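# Seat the arrow gear on the pin, aimed at mark

## Task

Take the free gear that has a painted arrow and slide it over the pin, arrow face upward and pressed fully down, turned so the arrow points toward the mark on the collar; it must remain like that on its own, without the robot holding it, when the scene ends.

## Robot and tools

Robot: two Doosan M1013 six-joint arms, left_arm and right_arm, each carrying a Robotiq 2F-140 parallel gripper and a wrist camera. Base roots in the scene frame: left_arm at (-0.048, +0.542, 0) m, quat_wxyz (+0.999, 0, 0, -0.038); right_arm at (-0.030, -0.550, 0) m, quat_wxyz (+0.999, 0, 0, -0.034).

Scene frame: origin on the table surface midway between the arms, +z up, +x pointing out across the table, +y toward left_arm. The arm names do not refer to the left or right of any picture.

execute_actions takes "actions", a list holding zero or one item, plus optional "pictures" (boolean). An empty list moves nothing and returns the state with images. A motion item is {"rows": [...], "steps": n}: 1 to 15 rows, n from 7 to 15 (default 15), each step lasting 1/30 s. One row is used per step and the final row is repeated for any remaining steps. A wait item is {"steps": n} with n up to 300. It returns when n steps have elapsed since the previous result, and your reply time is part of those steps. A refused call sends nothing.

Each row is one flat list of 18 numbers covering both arms, even when only one arm should move: left_arm joints 1-6, left position, left force_limit, left speed, then the same nine for right_arm. The joint values are absolute target angles in radians, in the same column order as the Joint positions line: waist, shoulder, elbow, forearm roll, wrist pitch, wrist roll. Allowed ranges: waist, shoulder, forearm roll, wrist pitch and wrist roll each -6.283 to 6.283; elbow -2.792 to 2.792. A target more than 0.010 rad beyond a range end, and farther out than the joint's last reported angle, gets the call refused. Real ends may sit up to 0.010 rad either side; a target beyond the real end is clipped there and reported as "joint sent to its limit" (possibly for an earlier action still running). Missing that line does not prove there is more room.

Gripper numbers, each from -1 to 1 and absolute: position +1 is fully open (140 mm), about -0.8 makes the pads touch, and -1 closes until blocked. force_limit maps to roughly 14 N at -1, 60 N at 0, 107 N at +1 (parts up to 40 mm wide). speed maps to roughly 30 mm/s at -1, 140 at 0, 250 at +1. To keep a gripper unchanged, repeat its previous three numbers; a 0 is a real command. To grip, send -1 and confirm object_status 2. object_status: 0 moving, 1 blocked while opening, 2 blocked while closing (holding), 3 reached target or pads met (thin items may still be held). Stopped fingers hold until the position changes by 0.01 or more, or the object yields or is lost. While at status 2, a new force_limit only applies with a changed position, so to squeeze harder raise force_limit and switch between -1 and -0.98. position_measured is in counts: 3 fully open, 230 pads together, not linear in mm. The fingers point along the gripper +z and open along its y. end_effector_position is the pinch point between closed pads; fingertips extend about 33 mm past it when closed and 9 mm when open, and move about 24 mm farther out while closing, so keep clearance above surfaces.

Motion: per-arm joint speed caps are 2.09 rad/s (waist, shoulder), 3.14 (elbow), 3.93 (wrist joints), with 0.3 s to accelerate; the joints of one arm are synchronised. Each step the target is held within a lead of the measured angle: 0.456 rad for waist and shoulder, 0.683 for elbow, 0.854 for the wrist joints. Targets that would move the gripper more than 70 mm from where it is are scaled back. Arms keep heading for the last sent row while you think or wait, until both have nearly stopped or a step is HELD.

Results: the state line gives each gripper's end_effector_position (m), end_effector_quat_wxyz and linear/angular velocities in the scene frame; at long reach the printed position can be off. Joint positions and Joint velocities have one block per arm (rad, rad/s). Each result is sampled 7 steps before its action finishes; those steps run during your reply. "joint command not followed" means a clearance check altered or blocked joint targets; the rest of the row still applied. HELD marks steps where your row was partly or fully not sent. Flange force is the estimated external force on the gripper, including held weight, noisy especially after sudden stops; "no reading" means no estimate. MOTOR HOT warns of heating from holding loads; an OVER-TEMPERATURE FAULT brakes that arm until cooled.

Faults: if contact torque hits a load limit (waist 312, shoulder 312, elbow 147, forearm roll 41.4, wrist pitch 41.4, wrist roll 41.4 N m, held weight included), or any external force on the arm, tool or load reaches 144 N, the arm halts for 10 s, drops the rest of the call and yields to the contact.

Cameras: cam_head_left, cam_head_right, cam_high, cam_low (896x504) and cam_left_wrist, cam_right_wrist (504x504 fisheye). zoom_image(camera, region=[x0, y0, x1, y1]) magnifies part of that camera's latest image, pixel coordinates from the top-left, region no bigger than 504 by 504. read_manual(section="licences") only returns licence text. finished_scene(scene) closes the given scene irreversibly, grades it and starts the next; answering without any tool call ends everything.

Avoid: knocking or placing anything off the table, dropping or slipping the gear, slamming, pressing hard, and letting the two arms collide or push each other. Loose objects may occasionally get a brief shove from outside, so check the gear's final state before finishing.

Each tool is called after ">>>" in YAML: its name, and indented under it one key for each argument.

## Session

>>> execute_actions:
  actions: []

Scene clock: 0.00 s of 4200.00 s.
left_arm: end_effector_position=(+0.3078, -0.1451, +0.2705) position_measured=3 object_status=3 end_effector_quat_wxyz=(-0.016, +0.979, -0.200, -0.022) end_effector_velocity=(+0.000, +0.000, +0.001) end_effector_angular_velocity=(-0.001, -0.001, +0.000) | right_arm: end_effector_position=(+0.6196, -0.5937, +0.3212) position_measured=3 object_status=3 end_effector_quat_wxyz=(-0.000, +0.999, -0.034, +0.000) end_effector_velocity=(+0.000, +0.000, +0.000) end_effector_angular_velocity=(-0.000, -0.001, +0.001)
Joint positions: left_arm=[-1.055  0.405  1.382 -0.016  1.406  0.846] | right_arm=[-0.052  0.165  1.604  0.     1.372  1.518]
Joint velocities: left_arm=[ 0.    -0.001  0.     0.    -0.     0.   ] | right_arm=[ 0.001 -0.    -0.    -0.    -0.001  0.   ]
Flange force (N, the push that the arm receives, along the gripper's own x y z axes): no reading

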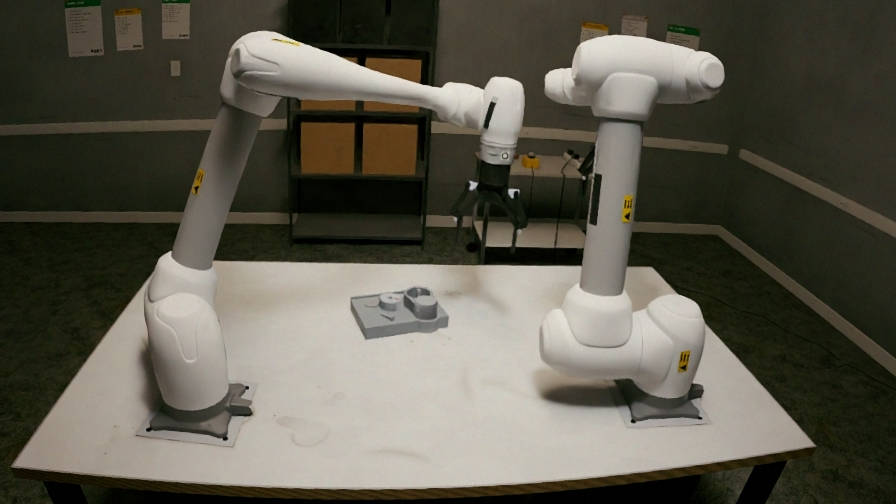

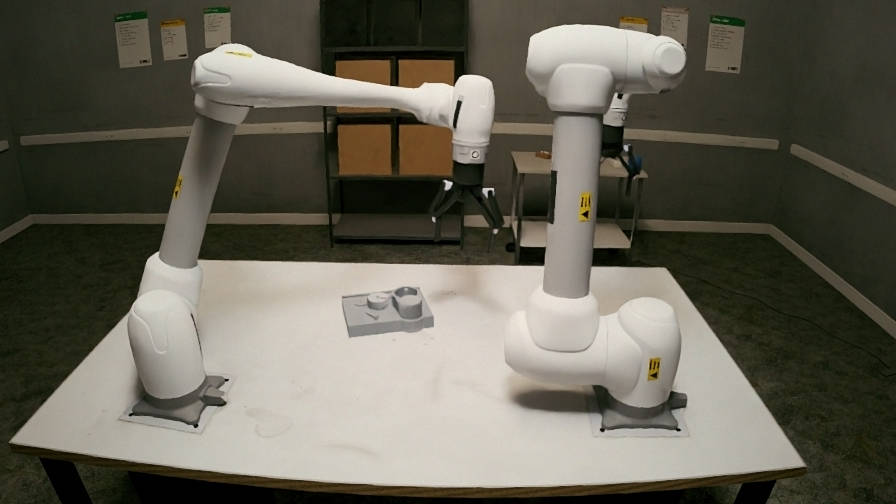

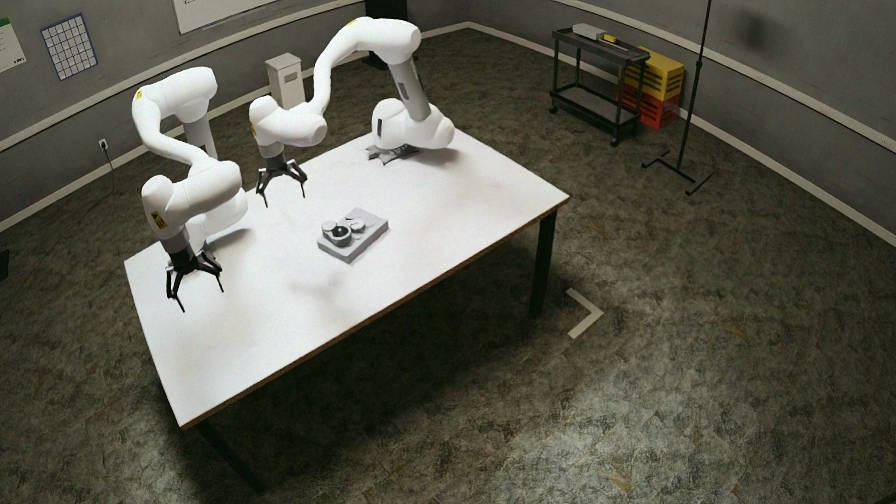

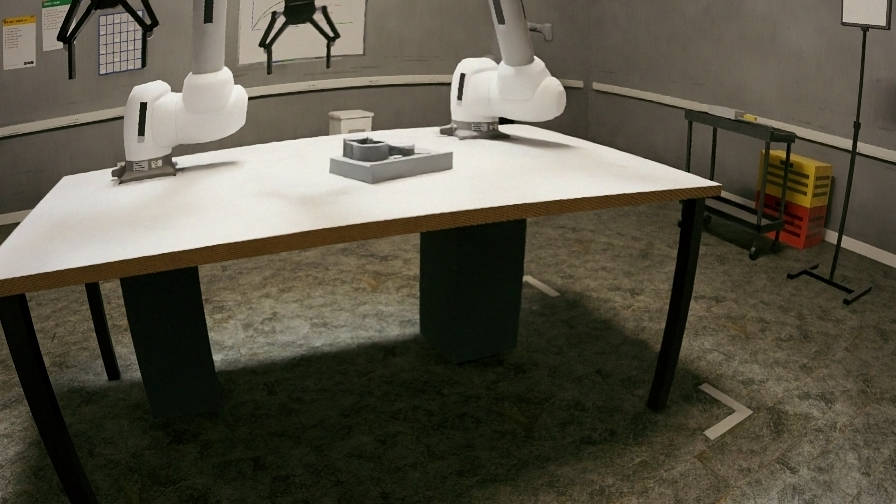

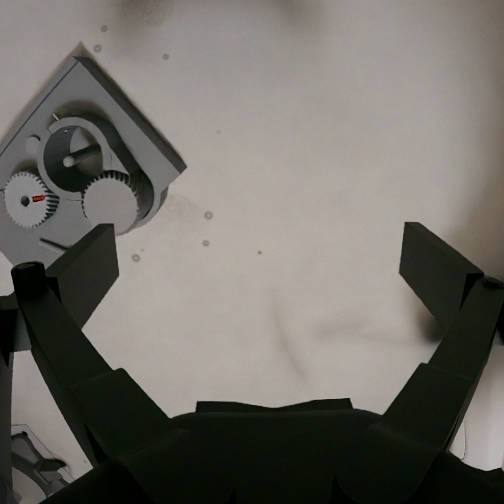

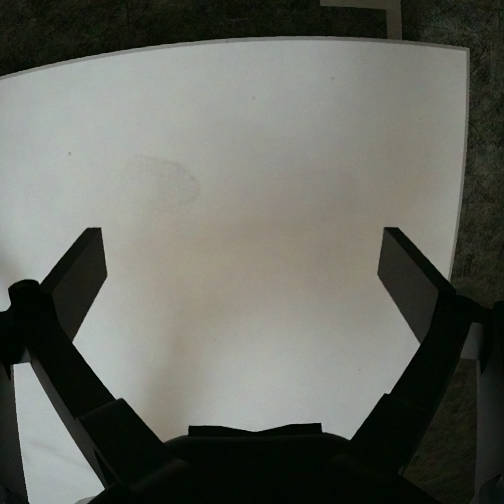

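>>> zoom_image:
  camera: "cam_left_wrist"
  region: [0, 40, 220, 280]

>>> zoom_image:
  camera: "cam_head_left"
  region: [340, 270, 460, 350]

>>> zoom_image:
  camera: "cam_low"
  region: [320, 120, 460, 200]

Region (0, 40, 220, 280) of cam_left_wrist's 504x504 image, scaled by 2.100, with more detail than that image has; it fills the left 462 columns of this view, and the rest is white.

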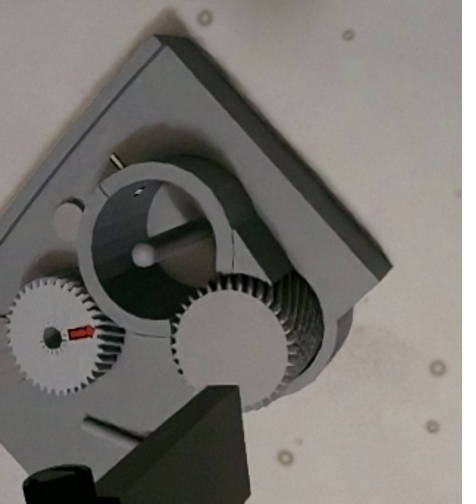

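Region (340, 270, 460, 350) of cam_head_left's 896x504 image, scaled by 4.200, with more detail than that image has.

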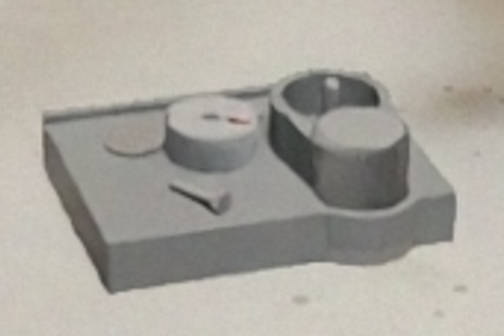

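Region (320, 120, 460, 200) of cam_low's 896x504 image, scaled by 3.600, with more detail than that image has; it fills the top 288 rows of this view, and the rest is white.

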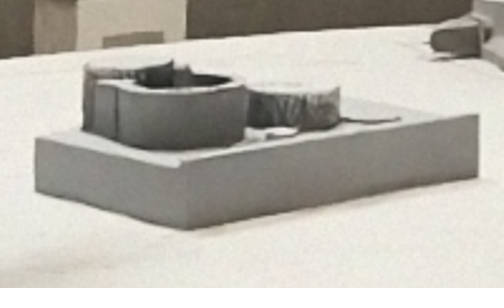

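>>> execute_actions:
  actions:
    - {"rows":[[-0.7784,0.2132,1.7736,0,1.1548,0.7164,1,0,0,-0.052,0.165,1.604,0,1.372,1.518,1,0,0]]}

>>> execute_actions:
  actions:
    - {"steps":30}
  pictures: true

Scene clock: 1.20 s of 4200.00 s.
left_arm: end_effector_position=(+0.3593, -0.0552, +0.2428) position_measured=3 object_status=3 end_effector_quat_wxyz=(-0.009, +0.993, -0.117, -0.013) end_effector_velocity=(+0.219, +0.482, -0.147) end_effector_angular_velocity=(-0.066, -0.090, +0.862) | right_arm: end_effector_position=(+0.6196, -0.5938, +0.3214) position_measured=3 object_status=3 end_effector_quat_wxyz=(+0.000, +0.999, -0.034, +0.000) end_effector_velocity=(-0.000, -0.001, +0.001) end_effector_angular_velocity=(+0.000, +0.000, -0.001)
Joint positions: left_arm=[-0.94   0.325  1.545 -0.01   1.301  0.792] | right_arm=[-0.052  0.165  1.604  0.     1.372  1.518]
Joint velocities: left_arm=[ 0.593 -0.41   0.836  0.034 -0.532 -0.274] | right_arm=[-0.002 -0.    -0.001  0.     0.001 -0.   ]
Flange force (N, the push that the arm receives, along the gripper's own x y z axes): left_arm=[-1.5 5.8 2.4] | right_arm=[2.5 1.0 -2.0]
Steps of this call (steps 1 to 28: nothing new was sent; steps 29 to 36: the first 8 steps of this action). Readings (joint positions | what the end effector reports):
29: left_arm=[-1.055 0.405 1.382 -0.016 1.406 0.846] | right_arm=[-0.052 0.165 1.604 0.000 1.372 1.518] | left_arm position_measured=3 object_status=3 | right_arm position_measured=3 object_status=3
30: left_arm=[-1.051 0.402 1.387 -0.016 1.403 0.844] | right_arm=[-0.052 0.165 1.604 0.000 1.372 1.518] | left_arm position_measured=3 object_status=3 | right_arm position_measured=3 object_status=3
32: left_arm=[-1.022 0.382 1.429 -0.015 1.375 0.830] | right_arm=[-0.052 0.165 1.604 0.000 1.372 1.518] | left_arm position_measured=3 object_status=3 | right_arm position_measured=3 object_status=3
36: the state above

Scene clock: 2.20 s of 4200.00 s.
left_arm: end_effector_position=(+0.4002, +0.0802, +0.2000) position_measured=3 object_status=3 end_effector_quat_wxyz=(-0.000, +1.000, -0.000, +0.000) end_effector_velocity=(+0.000, +0.000, -0.000) end_effector_angular_velocity=(-0.001, -0.001, -0.000) | right_arm: end_effector_position=(+0.6196, -0.5938, +0.3215) position_measured=3 object_status=3 end_effector_quat_wxyz=(+0.000, +0.999, -0.034, +0.000) end_effector_velocity=(-0.001, -0.001, -0.000) end_effector_angular_velocity=(-0.000, +0.001, -0.001)
Joint positions: left_arm=[-0.778  0.213  1.774  0.     1.155  0.716] | right_arm=[-0.052  0.165  1.604 -0.     1.372  1.518]
Joint velocities: left_arm=[ 0.    -0.     0.001  0.001 -0.002  0.   ] | right_arm=[-0.001 -0.     0.001 -0.001  0.     0.   ]
Flange force (N, the push that the arm receives, along the gripper's own x y z axes): left_arm=[-2.2 4.8 2.8] | right_arm=[-2.0 2.4 -2.4]
Kept back: nothing.
Steps of this call (steps 1 to 7: the last 7 steps of your previous action; steps 8 to 30: the robot went on to your last target). Readings (joint positions | what the end effector reports):
1: left_arm=[-0.920 0.311 1.574 -0.009 1.283 0.783] | right_arm=[-0.052 0.165 1.604 0.000 1.372 1.518] | left_arm position_measured=3 object_status=3 | right_arm position_measured=3 object_status=3
2: left_arm=[-0.900 0.297 1.602 -0.007 1.265 0.773] | right_arm=[-0.052 0.165 1.604 0.000 1.372 1.518] | left_arm position_measured=3 object_status=3 | right_arm position_measured=3 object_status=3
4: left_arm=[-0.860 0.269 1.659 -0.005 1.229 0.754] | right_arm=[-0.052 0.165 1.604 0.000 1.372 1.518] | left_arm position_measured=3 object_status=3 | right_arm position_measured=3 object_status=3
8: left_arm=[-0.787 0.219 1.761 -0.001 1.163 0.721] | right_arm=[-0.052 0.165 1.604 0.000 1.372 1.518] | left_arm position_measured=3 object_status=3 | right_arm position_measured=3 object_status=3
30: the state above
All arms were judged still, so your last target was given up. Only a new action makes them travel on or press farther. Fingers that are still opening or closing keep moving.

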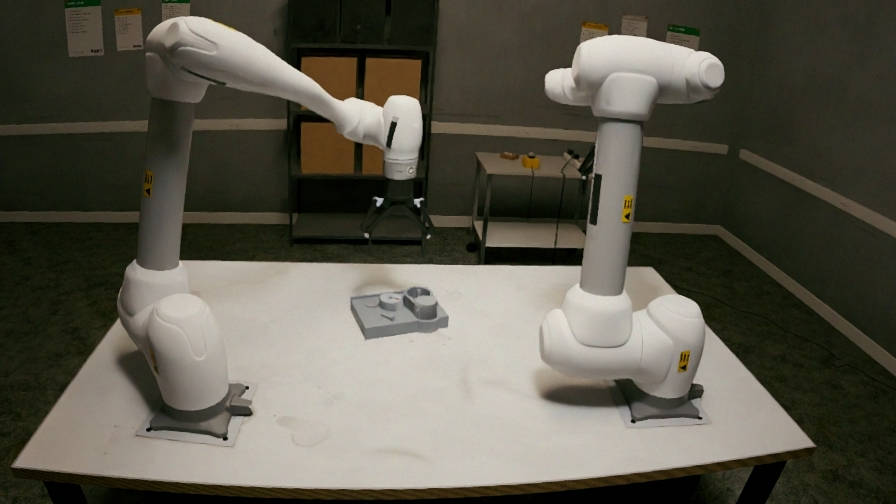

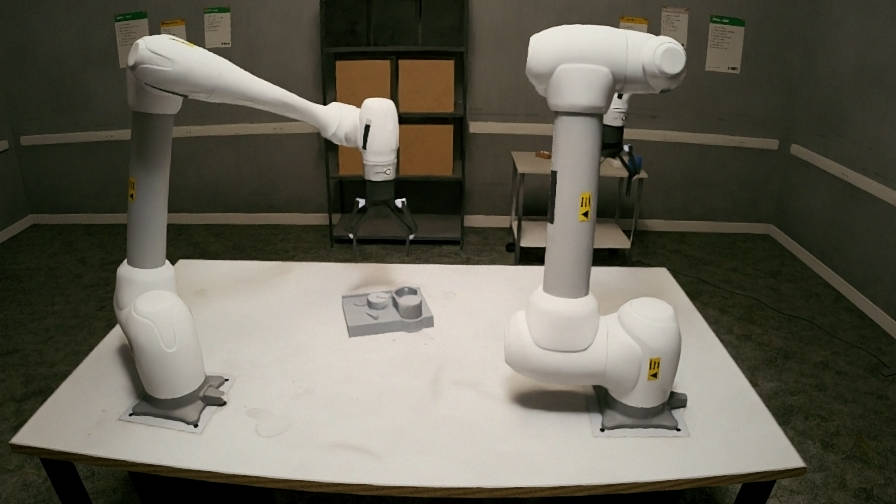

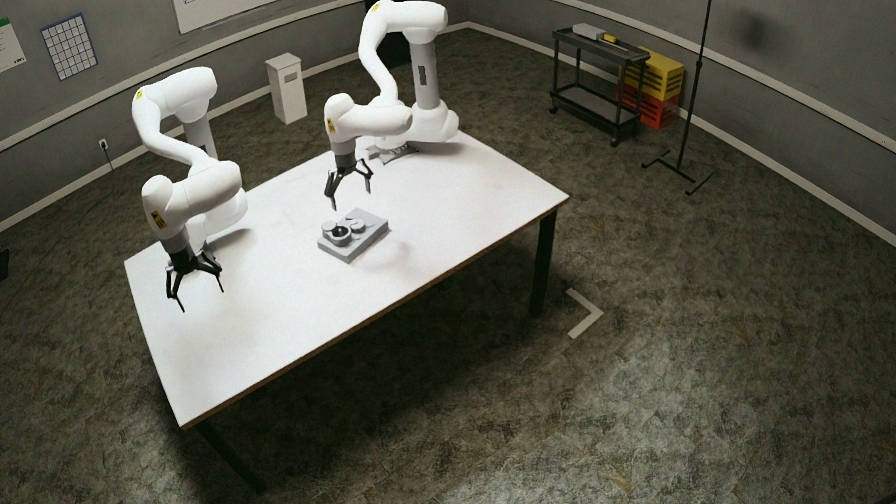

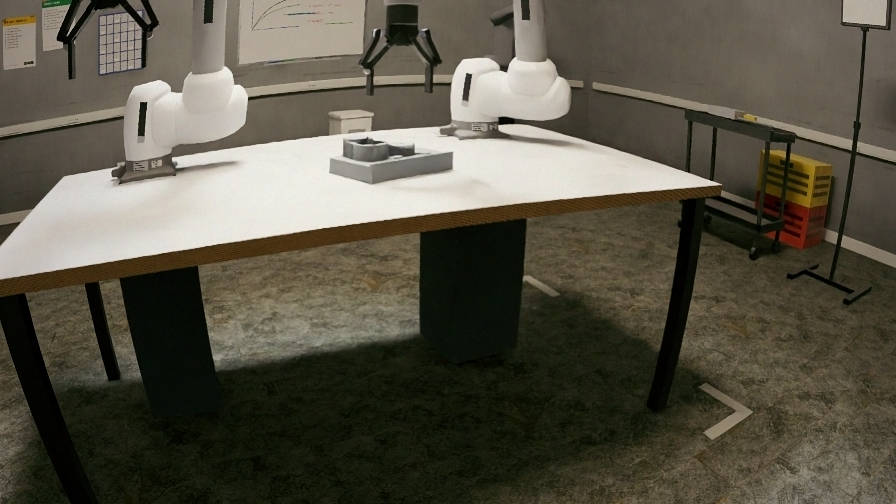

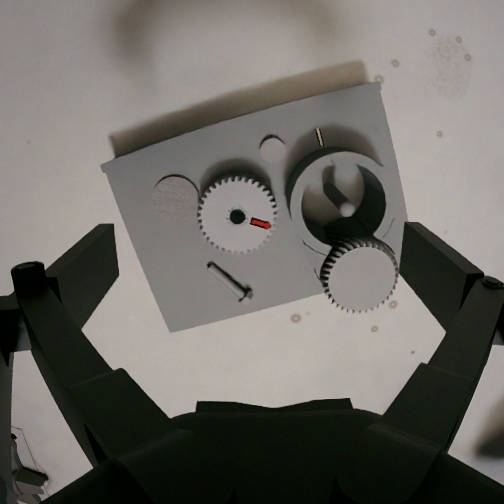

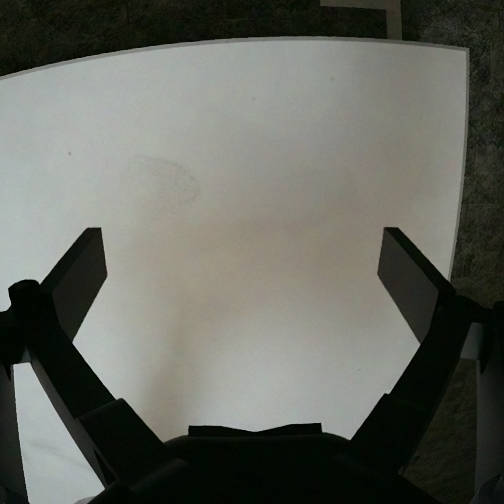

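>>> zoom_image:
  camera: "cam_left_wrist"
  region: [190, 100, 420, 330]

>>> zoom_image:
  camera: "cam_high"
  region: [310, 200, 400, 270]

Region (190, 100, 420, 330) of cam_left_wrist's 504x504 image, scaled by 2.191, with more detail than that image has.

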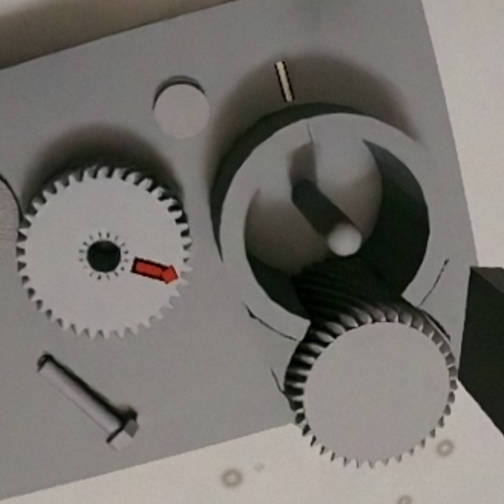

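Region (310, 200, 400, 270) of cam_high's 896x504 image, scaled by 5.600, with more detail than that image has.

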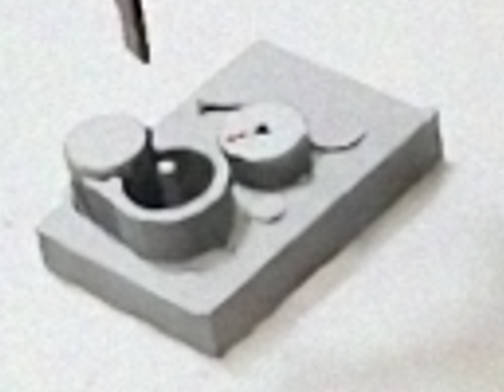

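>>> execute_actions:
  actions:
    - {"rows":[[-0.9253,0.2866,1.798,0,1.057,0.2995,0.3,0,0,-0.052,0.165,1.604,0,1.372,1.518,1,0,0]]}

>>> execute_actions:
  actions:
    - {"steps":15}
  pictures: true

>>> zoom_image:
  camera: "cam_low"
  region: [320, 80, 460, 200]

>>> zoom_image:
  camera: "cam_left_wrist"
  region: [130, 20, 390, 300]

Scene clock: 3.43 s of 4200.00 s.
left_arm: end_effector_position=(+0.3594, +0.0259, +0.1587) position_measured=52 object_status=0 end_effector_quat_wxyz=(-0.000, +0.996, +0.092, -0.000) end_effector_velocity=(-0.254, -0.292, -0.230) end_effector_angular_velocity=(-0.003, -0.001, +1.033) | right_arm: end_effector_position=(+0.6196, -0.5938, +0.3215) position_measured=3 object_status=3 end_effector_quat_wxyz=(+0.000, +0.999, -0.034, +0.000) end_effector_velocity=(-0.000, -0.002, +0.000) end_effector_angular_velocity=(-0.000, +0.001, -0.002)
Joint positions: left_arm=[-0.879  0.264  1.79   0.     1.088  0.43 ] | right_arm=[-0.052  0.165  1.604 -0.     1.372  1.518]
Joint velocities: left_arm=[-0.573  0.281  0.092 -0.001 -0.376 -1.605] | right_arm=[-0.002  0.    -0.    -0.     0.001 -0.   ]
Flange force (N, the push that the arm receives, along the gripper's own x y z axes): left_arm=[-3.9 2.1 -0.6] | right_arm=[0.5 4.2 -2.2]
Steps of this call (steps 1 to 29: nothing new was sent; steps 30 to 37: the first 8 steps of this action). Readings (joint positions | what the end effector reports):
30: left_arm=[-0.778 0.213 1.774 0.000 1.155 0.716] | right_arm=[-0.052 0.165 1.604 -0.000 1.372 1.518] | left_arm position_measured=3 object_status=0 | right_arm position_measured=3 object_status=3
31: left_arm=[-0.781 0.214 1.774 0.000 1.153 0.709] | right_arm=[-0.052 0.165 1.604 -0.000 1.372 1.518] | left_arm position_measured=6 object_status=0 | right_arm position_measured=3 object_status=3
33: left_arm=[-0.800 0.224 1.777 0.000 1.140 0.653] | right_arm=[-0.052 0.165 1.604 -0.000 1.372 1.518] | left_arm position_measured=21 object_status=0 | right_arm position_measured=3 object_status=3
37: the state above

Scene clock: 3.93 s of 4200.00 s.
left_arm: end_effector_position=(+0.3382, +0.0031, +0.1400) position_measured=91 object_status=3 end_effector_quat_wxyz=(+0.000, +0.991, +0.134, +0.000) end_effector_velocity=(+0.001, -0.000, -0.000) end_effector_angular_velocity=(-0.001, +0.001, +0.001) | right_arm: end_effector_position=(+0.6196, -0.5938, +0.3215) position_measured=3 object_status=3 end_effector_quat_wxyz=(+0.000, +0.999, -0.034, +0.000) end_effector_velocity=(-0.000, +0.000, -0.000) end_effector_angular_velocity=(-0.000, +0.001, +0.001)
Joint positions: left_arm=[-0.925  0.287  1.798  0.     1.057  0.3  ] | right_arm=[-0.052  0.165  1.604 -0.     1.372  1.518]
Joint velocities: left_arm=[ 0.001  0.001 -0.    -0.001 -0.001  0.001] | right_arm=[ 0.    -0.     0.001 -0.     0.    -0.   ]
Flange force (N, the push that the arm receives, along the gripper's own x y z axes): left_arm=[-2.9 3.9 3.0] | right_arm=[-1.0 3.0 -2.7]
Kept back: nothing.
Steps of this call (steps 1 to 7: the last 7 steps of your previous action; steps 8 to 15: the robot went on to your last target). Readings (joint positions | what the end effector reports):
1: left_arm=[-0.897 0.273 1.793 0.000 1.076 0.380] | right_arm=[-0.052 0.165 1.604 -0.000 1.372 1.518] | left_arm position_measured=59 object_status=0 | right_arm position_measured=3 object_status=3
2: left_arm=[-0.911 0.280 1.796 0.000 1.067 0.340] | right_arm=[-0.052 0.165 1.604 -0.000 1.372 1.518] | left_arm position_measured=67 object_status=0 | right_arm position_measured=3 object_status=3
4: left_arm=[-0.925 0.286 1.798 0.000 1.058 0.302] | right_arm=[-0.052 0.165 1.604 -0.000 1.372 1.518] | left_arm position_measured=82 object_status=0 | right_arm position_measured=3 object_status=3
8: left_arm=[-0.925 0.287 1.798 0.000 1.057 0.300] | right_arm=[-0.052 0.165 1.604 -0.000 1.372 1.518] | left_arm position_measured=91 object_status=0 | right_arm position_measured=3 object_status=3
15: the state above

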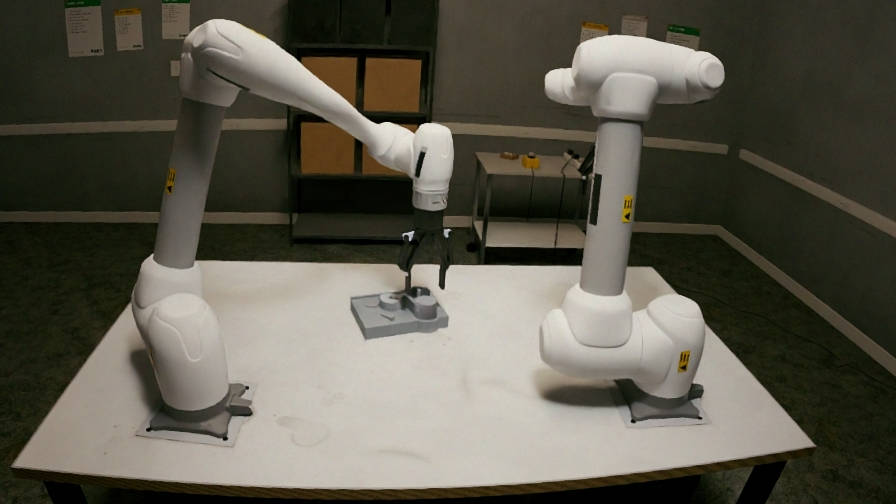

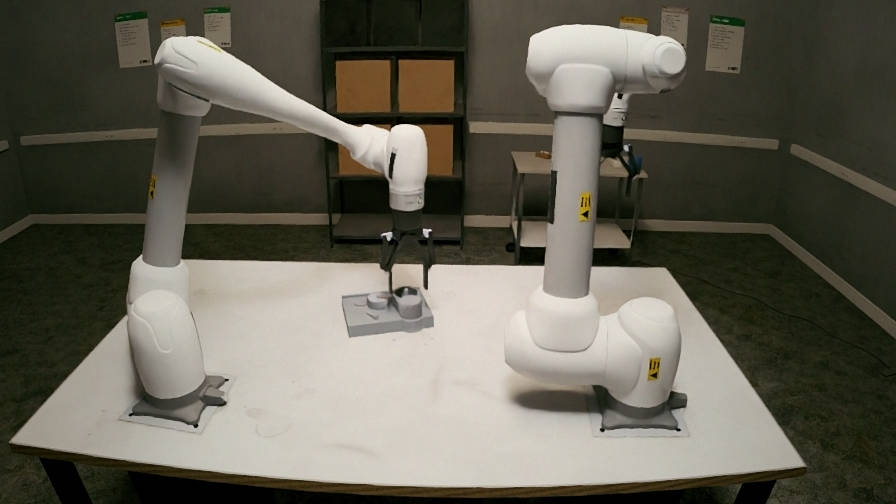

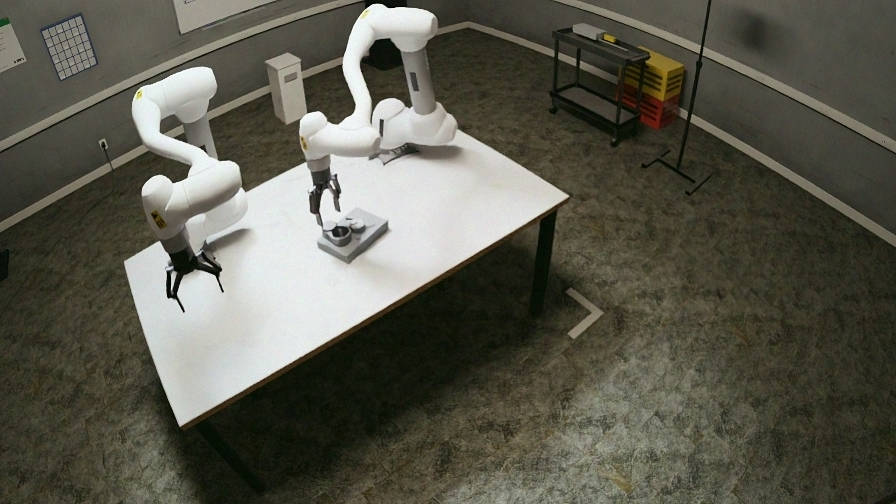

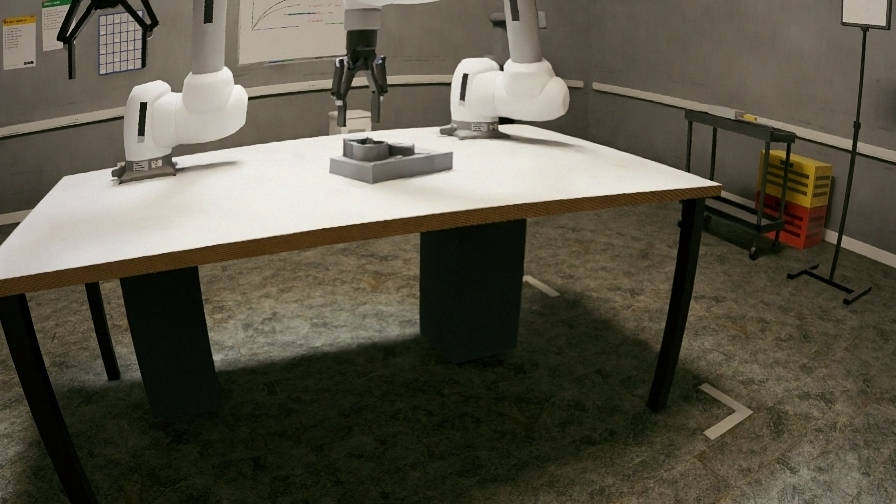

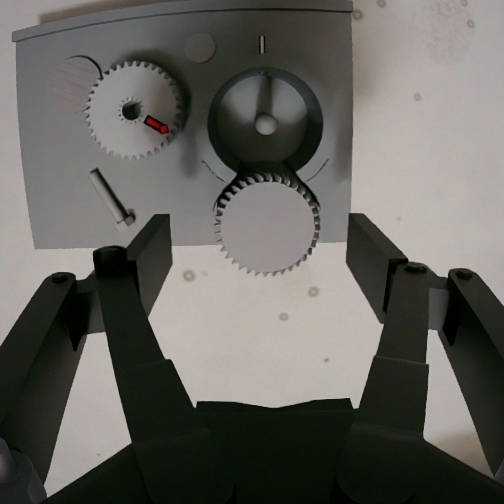

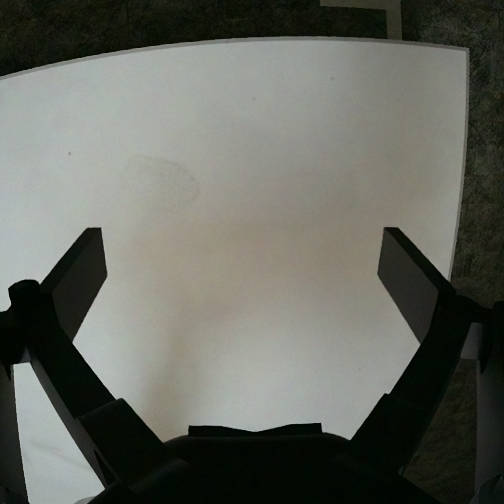

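Region (320, 80, 460, 200) of cam_low's 896x504 image, scaled by 3.600, with more detail than that image has; it fills the top 432 rows of this view, and the rest is white.

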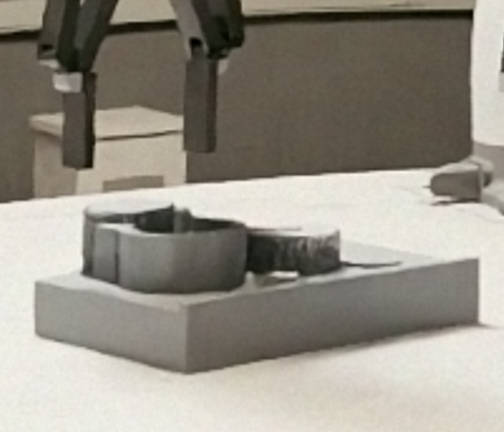

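Region (130, 20, 390, 300) of cam_left_wrist's 504x504 image, scaled by 1.800, with more detail than that image has; it fills the left 468 columns of this view, and the rest is white.

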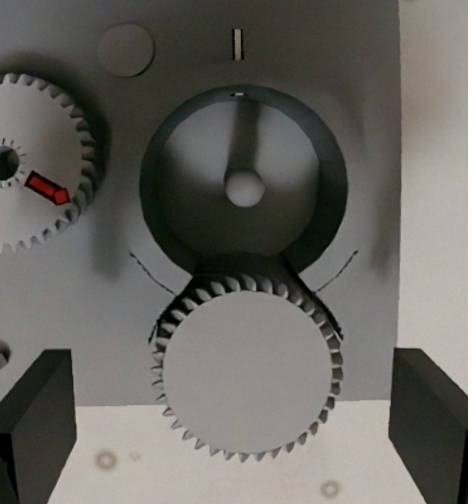

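>>> execute_actions:
  actions:
    - {"rows":[[-0.9274,0.3176,1.8177,0,1.0063,0.2974,0.08,-1,-0.5,-0.052,0.165,1.604,0,1.372,1.518,1,0,0]]}

>>> execute_actions:
  actions:
    - {"steps":10}
  pictures: true

>>> zoom_image:
  camera: "cam_head_left"
  region: [370, 260, 470, 345]

Scene clock: 4.77 s of 4200.00 s.
left_arm: end_effector_position=(+0.3393, -0.0007, +0.1098) position_measured=119 object_status=0 end_effector_quat_wxyz=(-0.000, +0.991, +0.135, -0.000) end_effector_velocity=(+0.002, -0.002, +0.004) end_effector_angular_velocity=(-0.007, -0.005, +0.000) | right_arm: end_effector_position=(+0.6196, -0.5938, +0.3215) position_measured=3 object_status=3 end_effector_quat_wxyz=(+0.000, +0.999, -0.034, +0.000) end_effector_velocity=(+0.000, -0.001, +0.000) end_effector_angular_velocity=(-0.000, -0.001, -0.001)
Joint positions: left_arm=[-0.927  0.318  1.818  0.     1.006  0.297] | right_arm=[-0.052  0.165  1.604 -0.     1.372  1.518]
Joint velocities: left_arm=[ 0.001 -0.004 -0.003  0.001 -0.002 -0.   ] | right_arm=[-0.001 -0.    -0.    -0.    -0.    -0.   ]
Flange force (N, the push that the arm receives, along the gripper's own x y z axes): left_arm=[-4.0 8.6 3.0] | right_arm=[-2.2 2.3 -2.4]
Steps of this call (steps 1 to 15: the robot went on to your last target; steps 16 to 17: nothing new was sent; steps 18 to 25: the first 8 steps of this action). Readings (joint positions | what the end effector reports):
18: left_arm=[-0.925 0.287 1.798 0.000 1.057 0.299] | right_arm=[-0.052 0.165 1.604 -0.000 1.372 1.518] | left_arm position_measured=91 object_status=0 | right_arm position_measured=3 object_status=3
19: left_arm=[-0.925 0.290 1.800 0.000 1.050 0.299] | right_arm=[-0.052 0.165 1.604 -0.000 1.372 1.518] | left_arm position_measured=93 object_status=0 | right_arm position_measured=3 object_status=3
21: left_arm=[-0.927 0.312 1.815 0.000 1.016 0.298] | right_arm=[-0.052 0.165 1.604 -0.000 1.372 1.518] | left_arm position_measured=102 object_status=0 | right_arm position_measured=3 object_status=3
25: the state above

Scene clock: 5.10 s of 4200.00 s.
left_arm: end_effector_position=(+0.3392, -0.0009, +0.1099) position_measured=119 object_status=3 end_effector_quat_wxyz=(+0.000, +0.991, +0.135, +0.000) end_effector_velocity=(-0.001, +0.001, -0.001) end_effector_angular_velocity=(+0.003, +0.002, +0.000) | right_arm: end_effector_position=(+0.6196, -0.5938, +0.3215) position_measured=3 object_status=3 end_effector_quat_wxyz=(+0.000, +0.999, -0.034, +0.000) end_effector_velocity=(-0.000, -0.000, -0.000) end_effector_angular_velocity=(+0.000, -0.000, -0.001)
Joint positions: left_arm=[-0.927  0.318  1.818  0.     1.006  0.297] | right_arm=[-0.052  0.165  1.604 -0.     1.372  1.518]
Joint velocities: left_arm=[ 0.     0.001  0.001  0.     0.002 -0.   ] | right_arm=[-0.001 -0.     0.     0.    -0.     0.   ]
Flange force (N, the push that the arm receives, along the gripper's own x y z axes): left_arm=[-3.5 2.9 2.3] | right_arm=[-0.8 0.4 -2.2]
Kept back: nothing.
Steps of this call (steps 1 to 7: the last 7 steps of your previous action; steps 8 to 10: the robot went on to your last target). Readings (joint positions | what the end effector reports):
1: left_arm=[-0.927 0.318 1.818 0.000 1.006 0.297] | right_arm=[-0.052 0.165 1.604 -0.000 1.372 1.518] | left_arm position_measured=119 object_status=0 | right_arm position_measured=3 object_status=3
2: left_arm=[-0.927 0.318 1.818 0.000 1.006 0.297] | right_arm=[-0.052 0.165 1.604 -0.000 1.372 1.518] | left_arm position_measured=119 object_status=0 | right_arm position_measured=3 object_status=3
4: left_arm=[-0.927 0.318 1.818 0.000 1.006 0.297] | right_arm=[-0.052 0.165 1.604 -0.000 1.372 1.518] | left_arm position_measured=119 object_status=0 | right_arm position_measured=3 object_status=3
8: left_arm=[-0.927 0.318 1.818 0.000 1.006 0.297] | right_arm=[-0.052 0.165 1.604 -0.000 1.372 1.518] | left_arm position_measured=119 object_status=3 | right_arm position_measured=3 object_status=3
10: the state above

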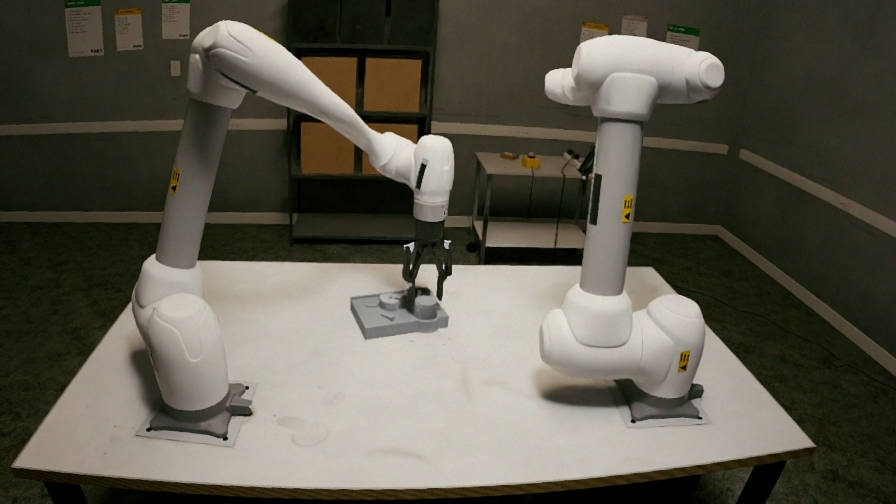

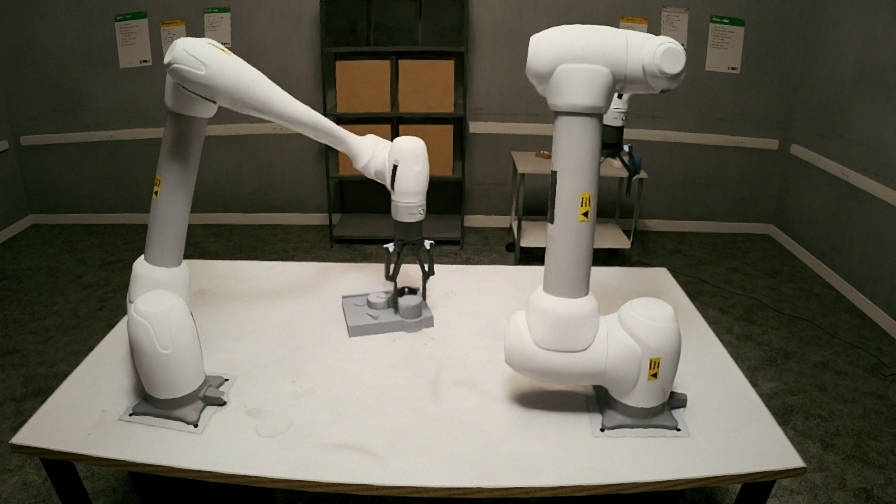

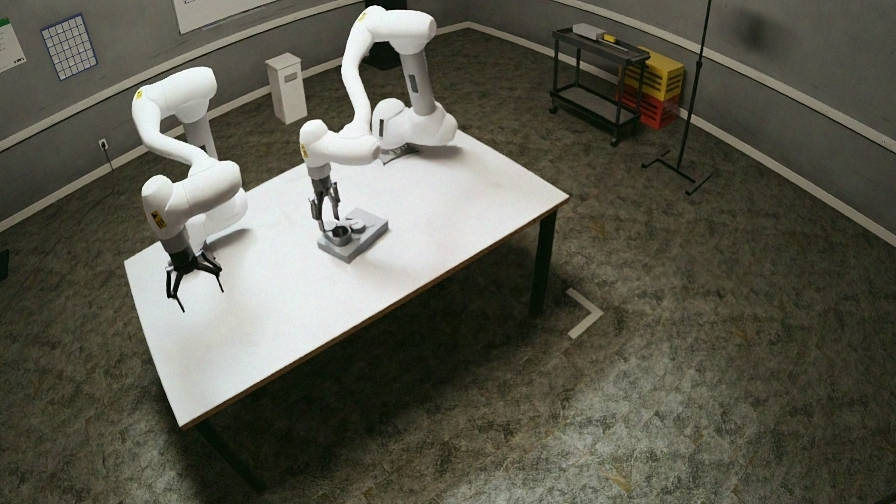

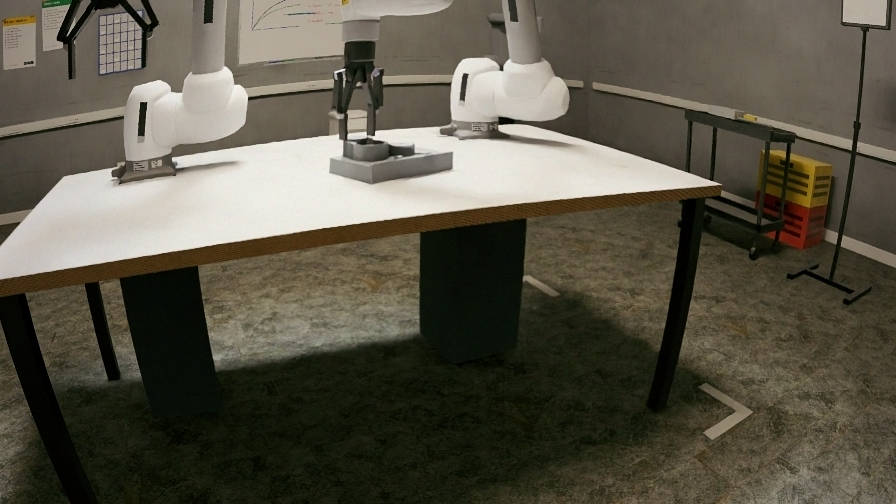

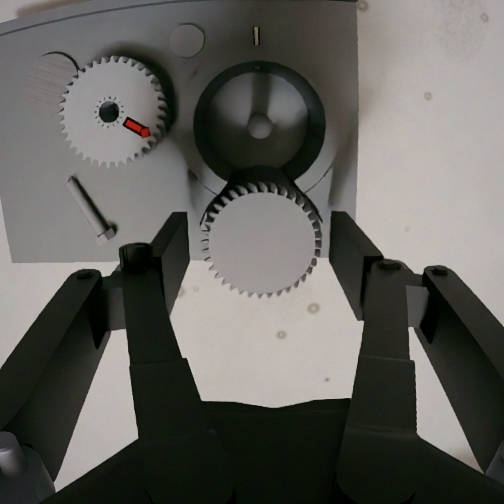

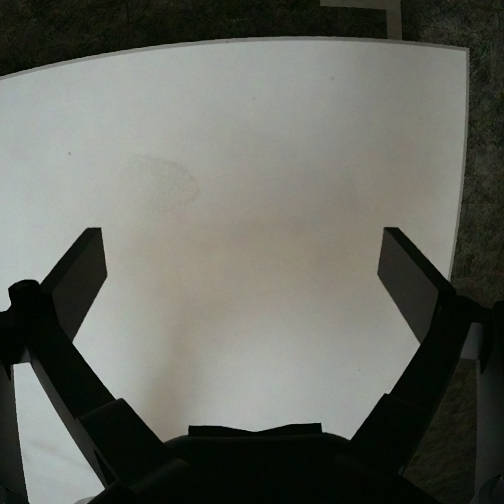

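Region (370, 260, 470, 345) of cam_head_left's 896x504 image, scaled by 5.040, with more detail than that image has; it fills the top 428 rows of this view, and the rest is white.

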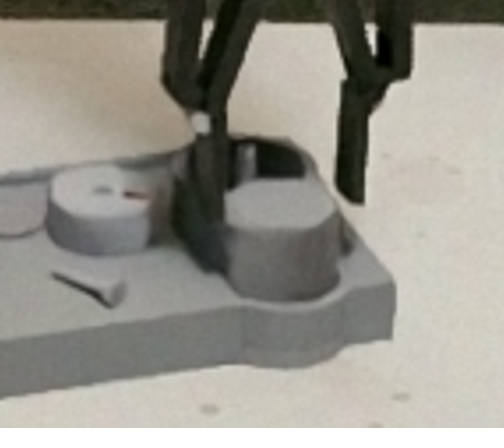

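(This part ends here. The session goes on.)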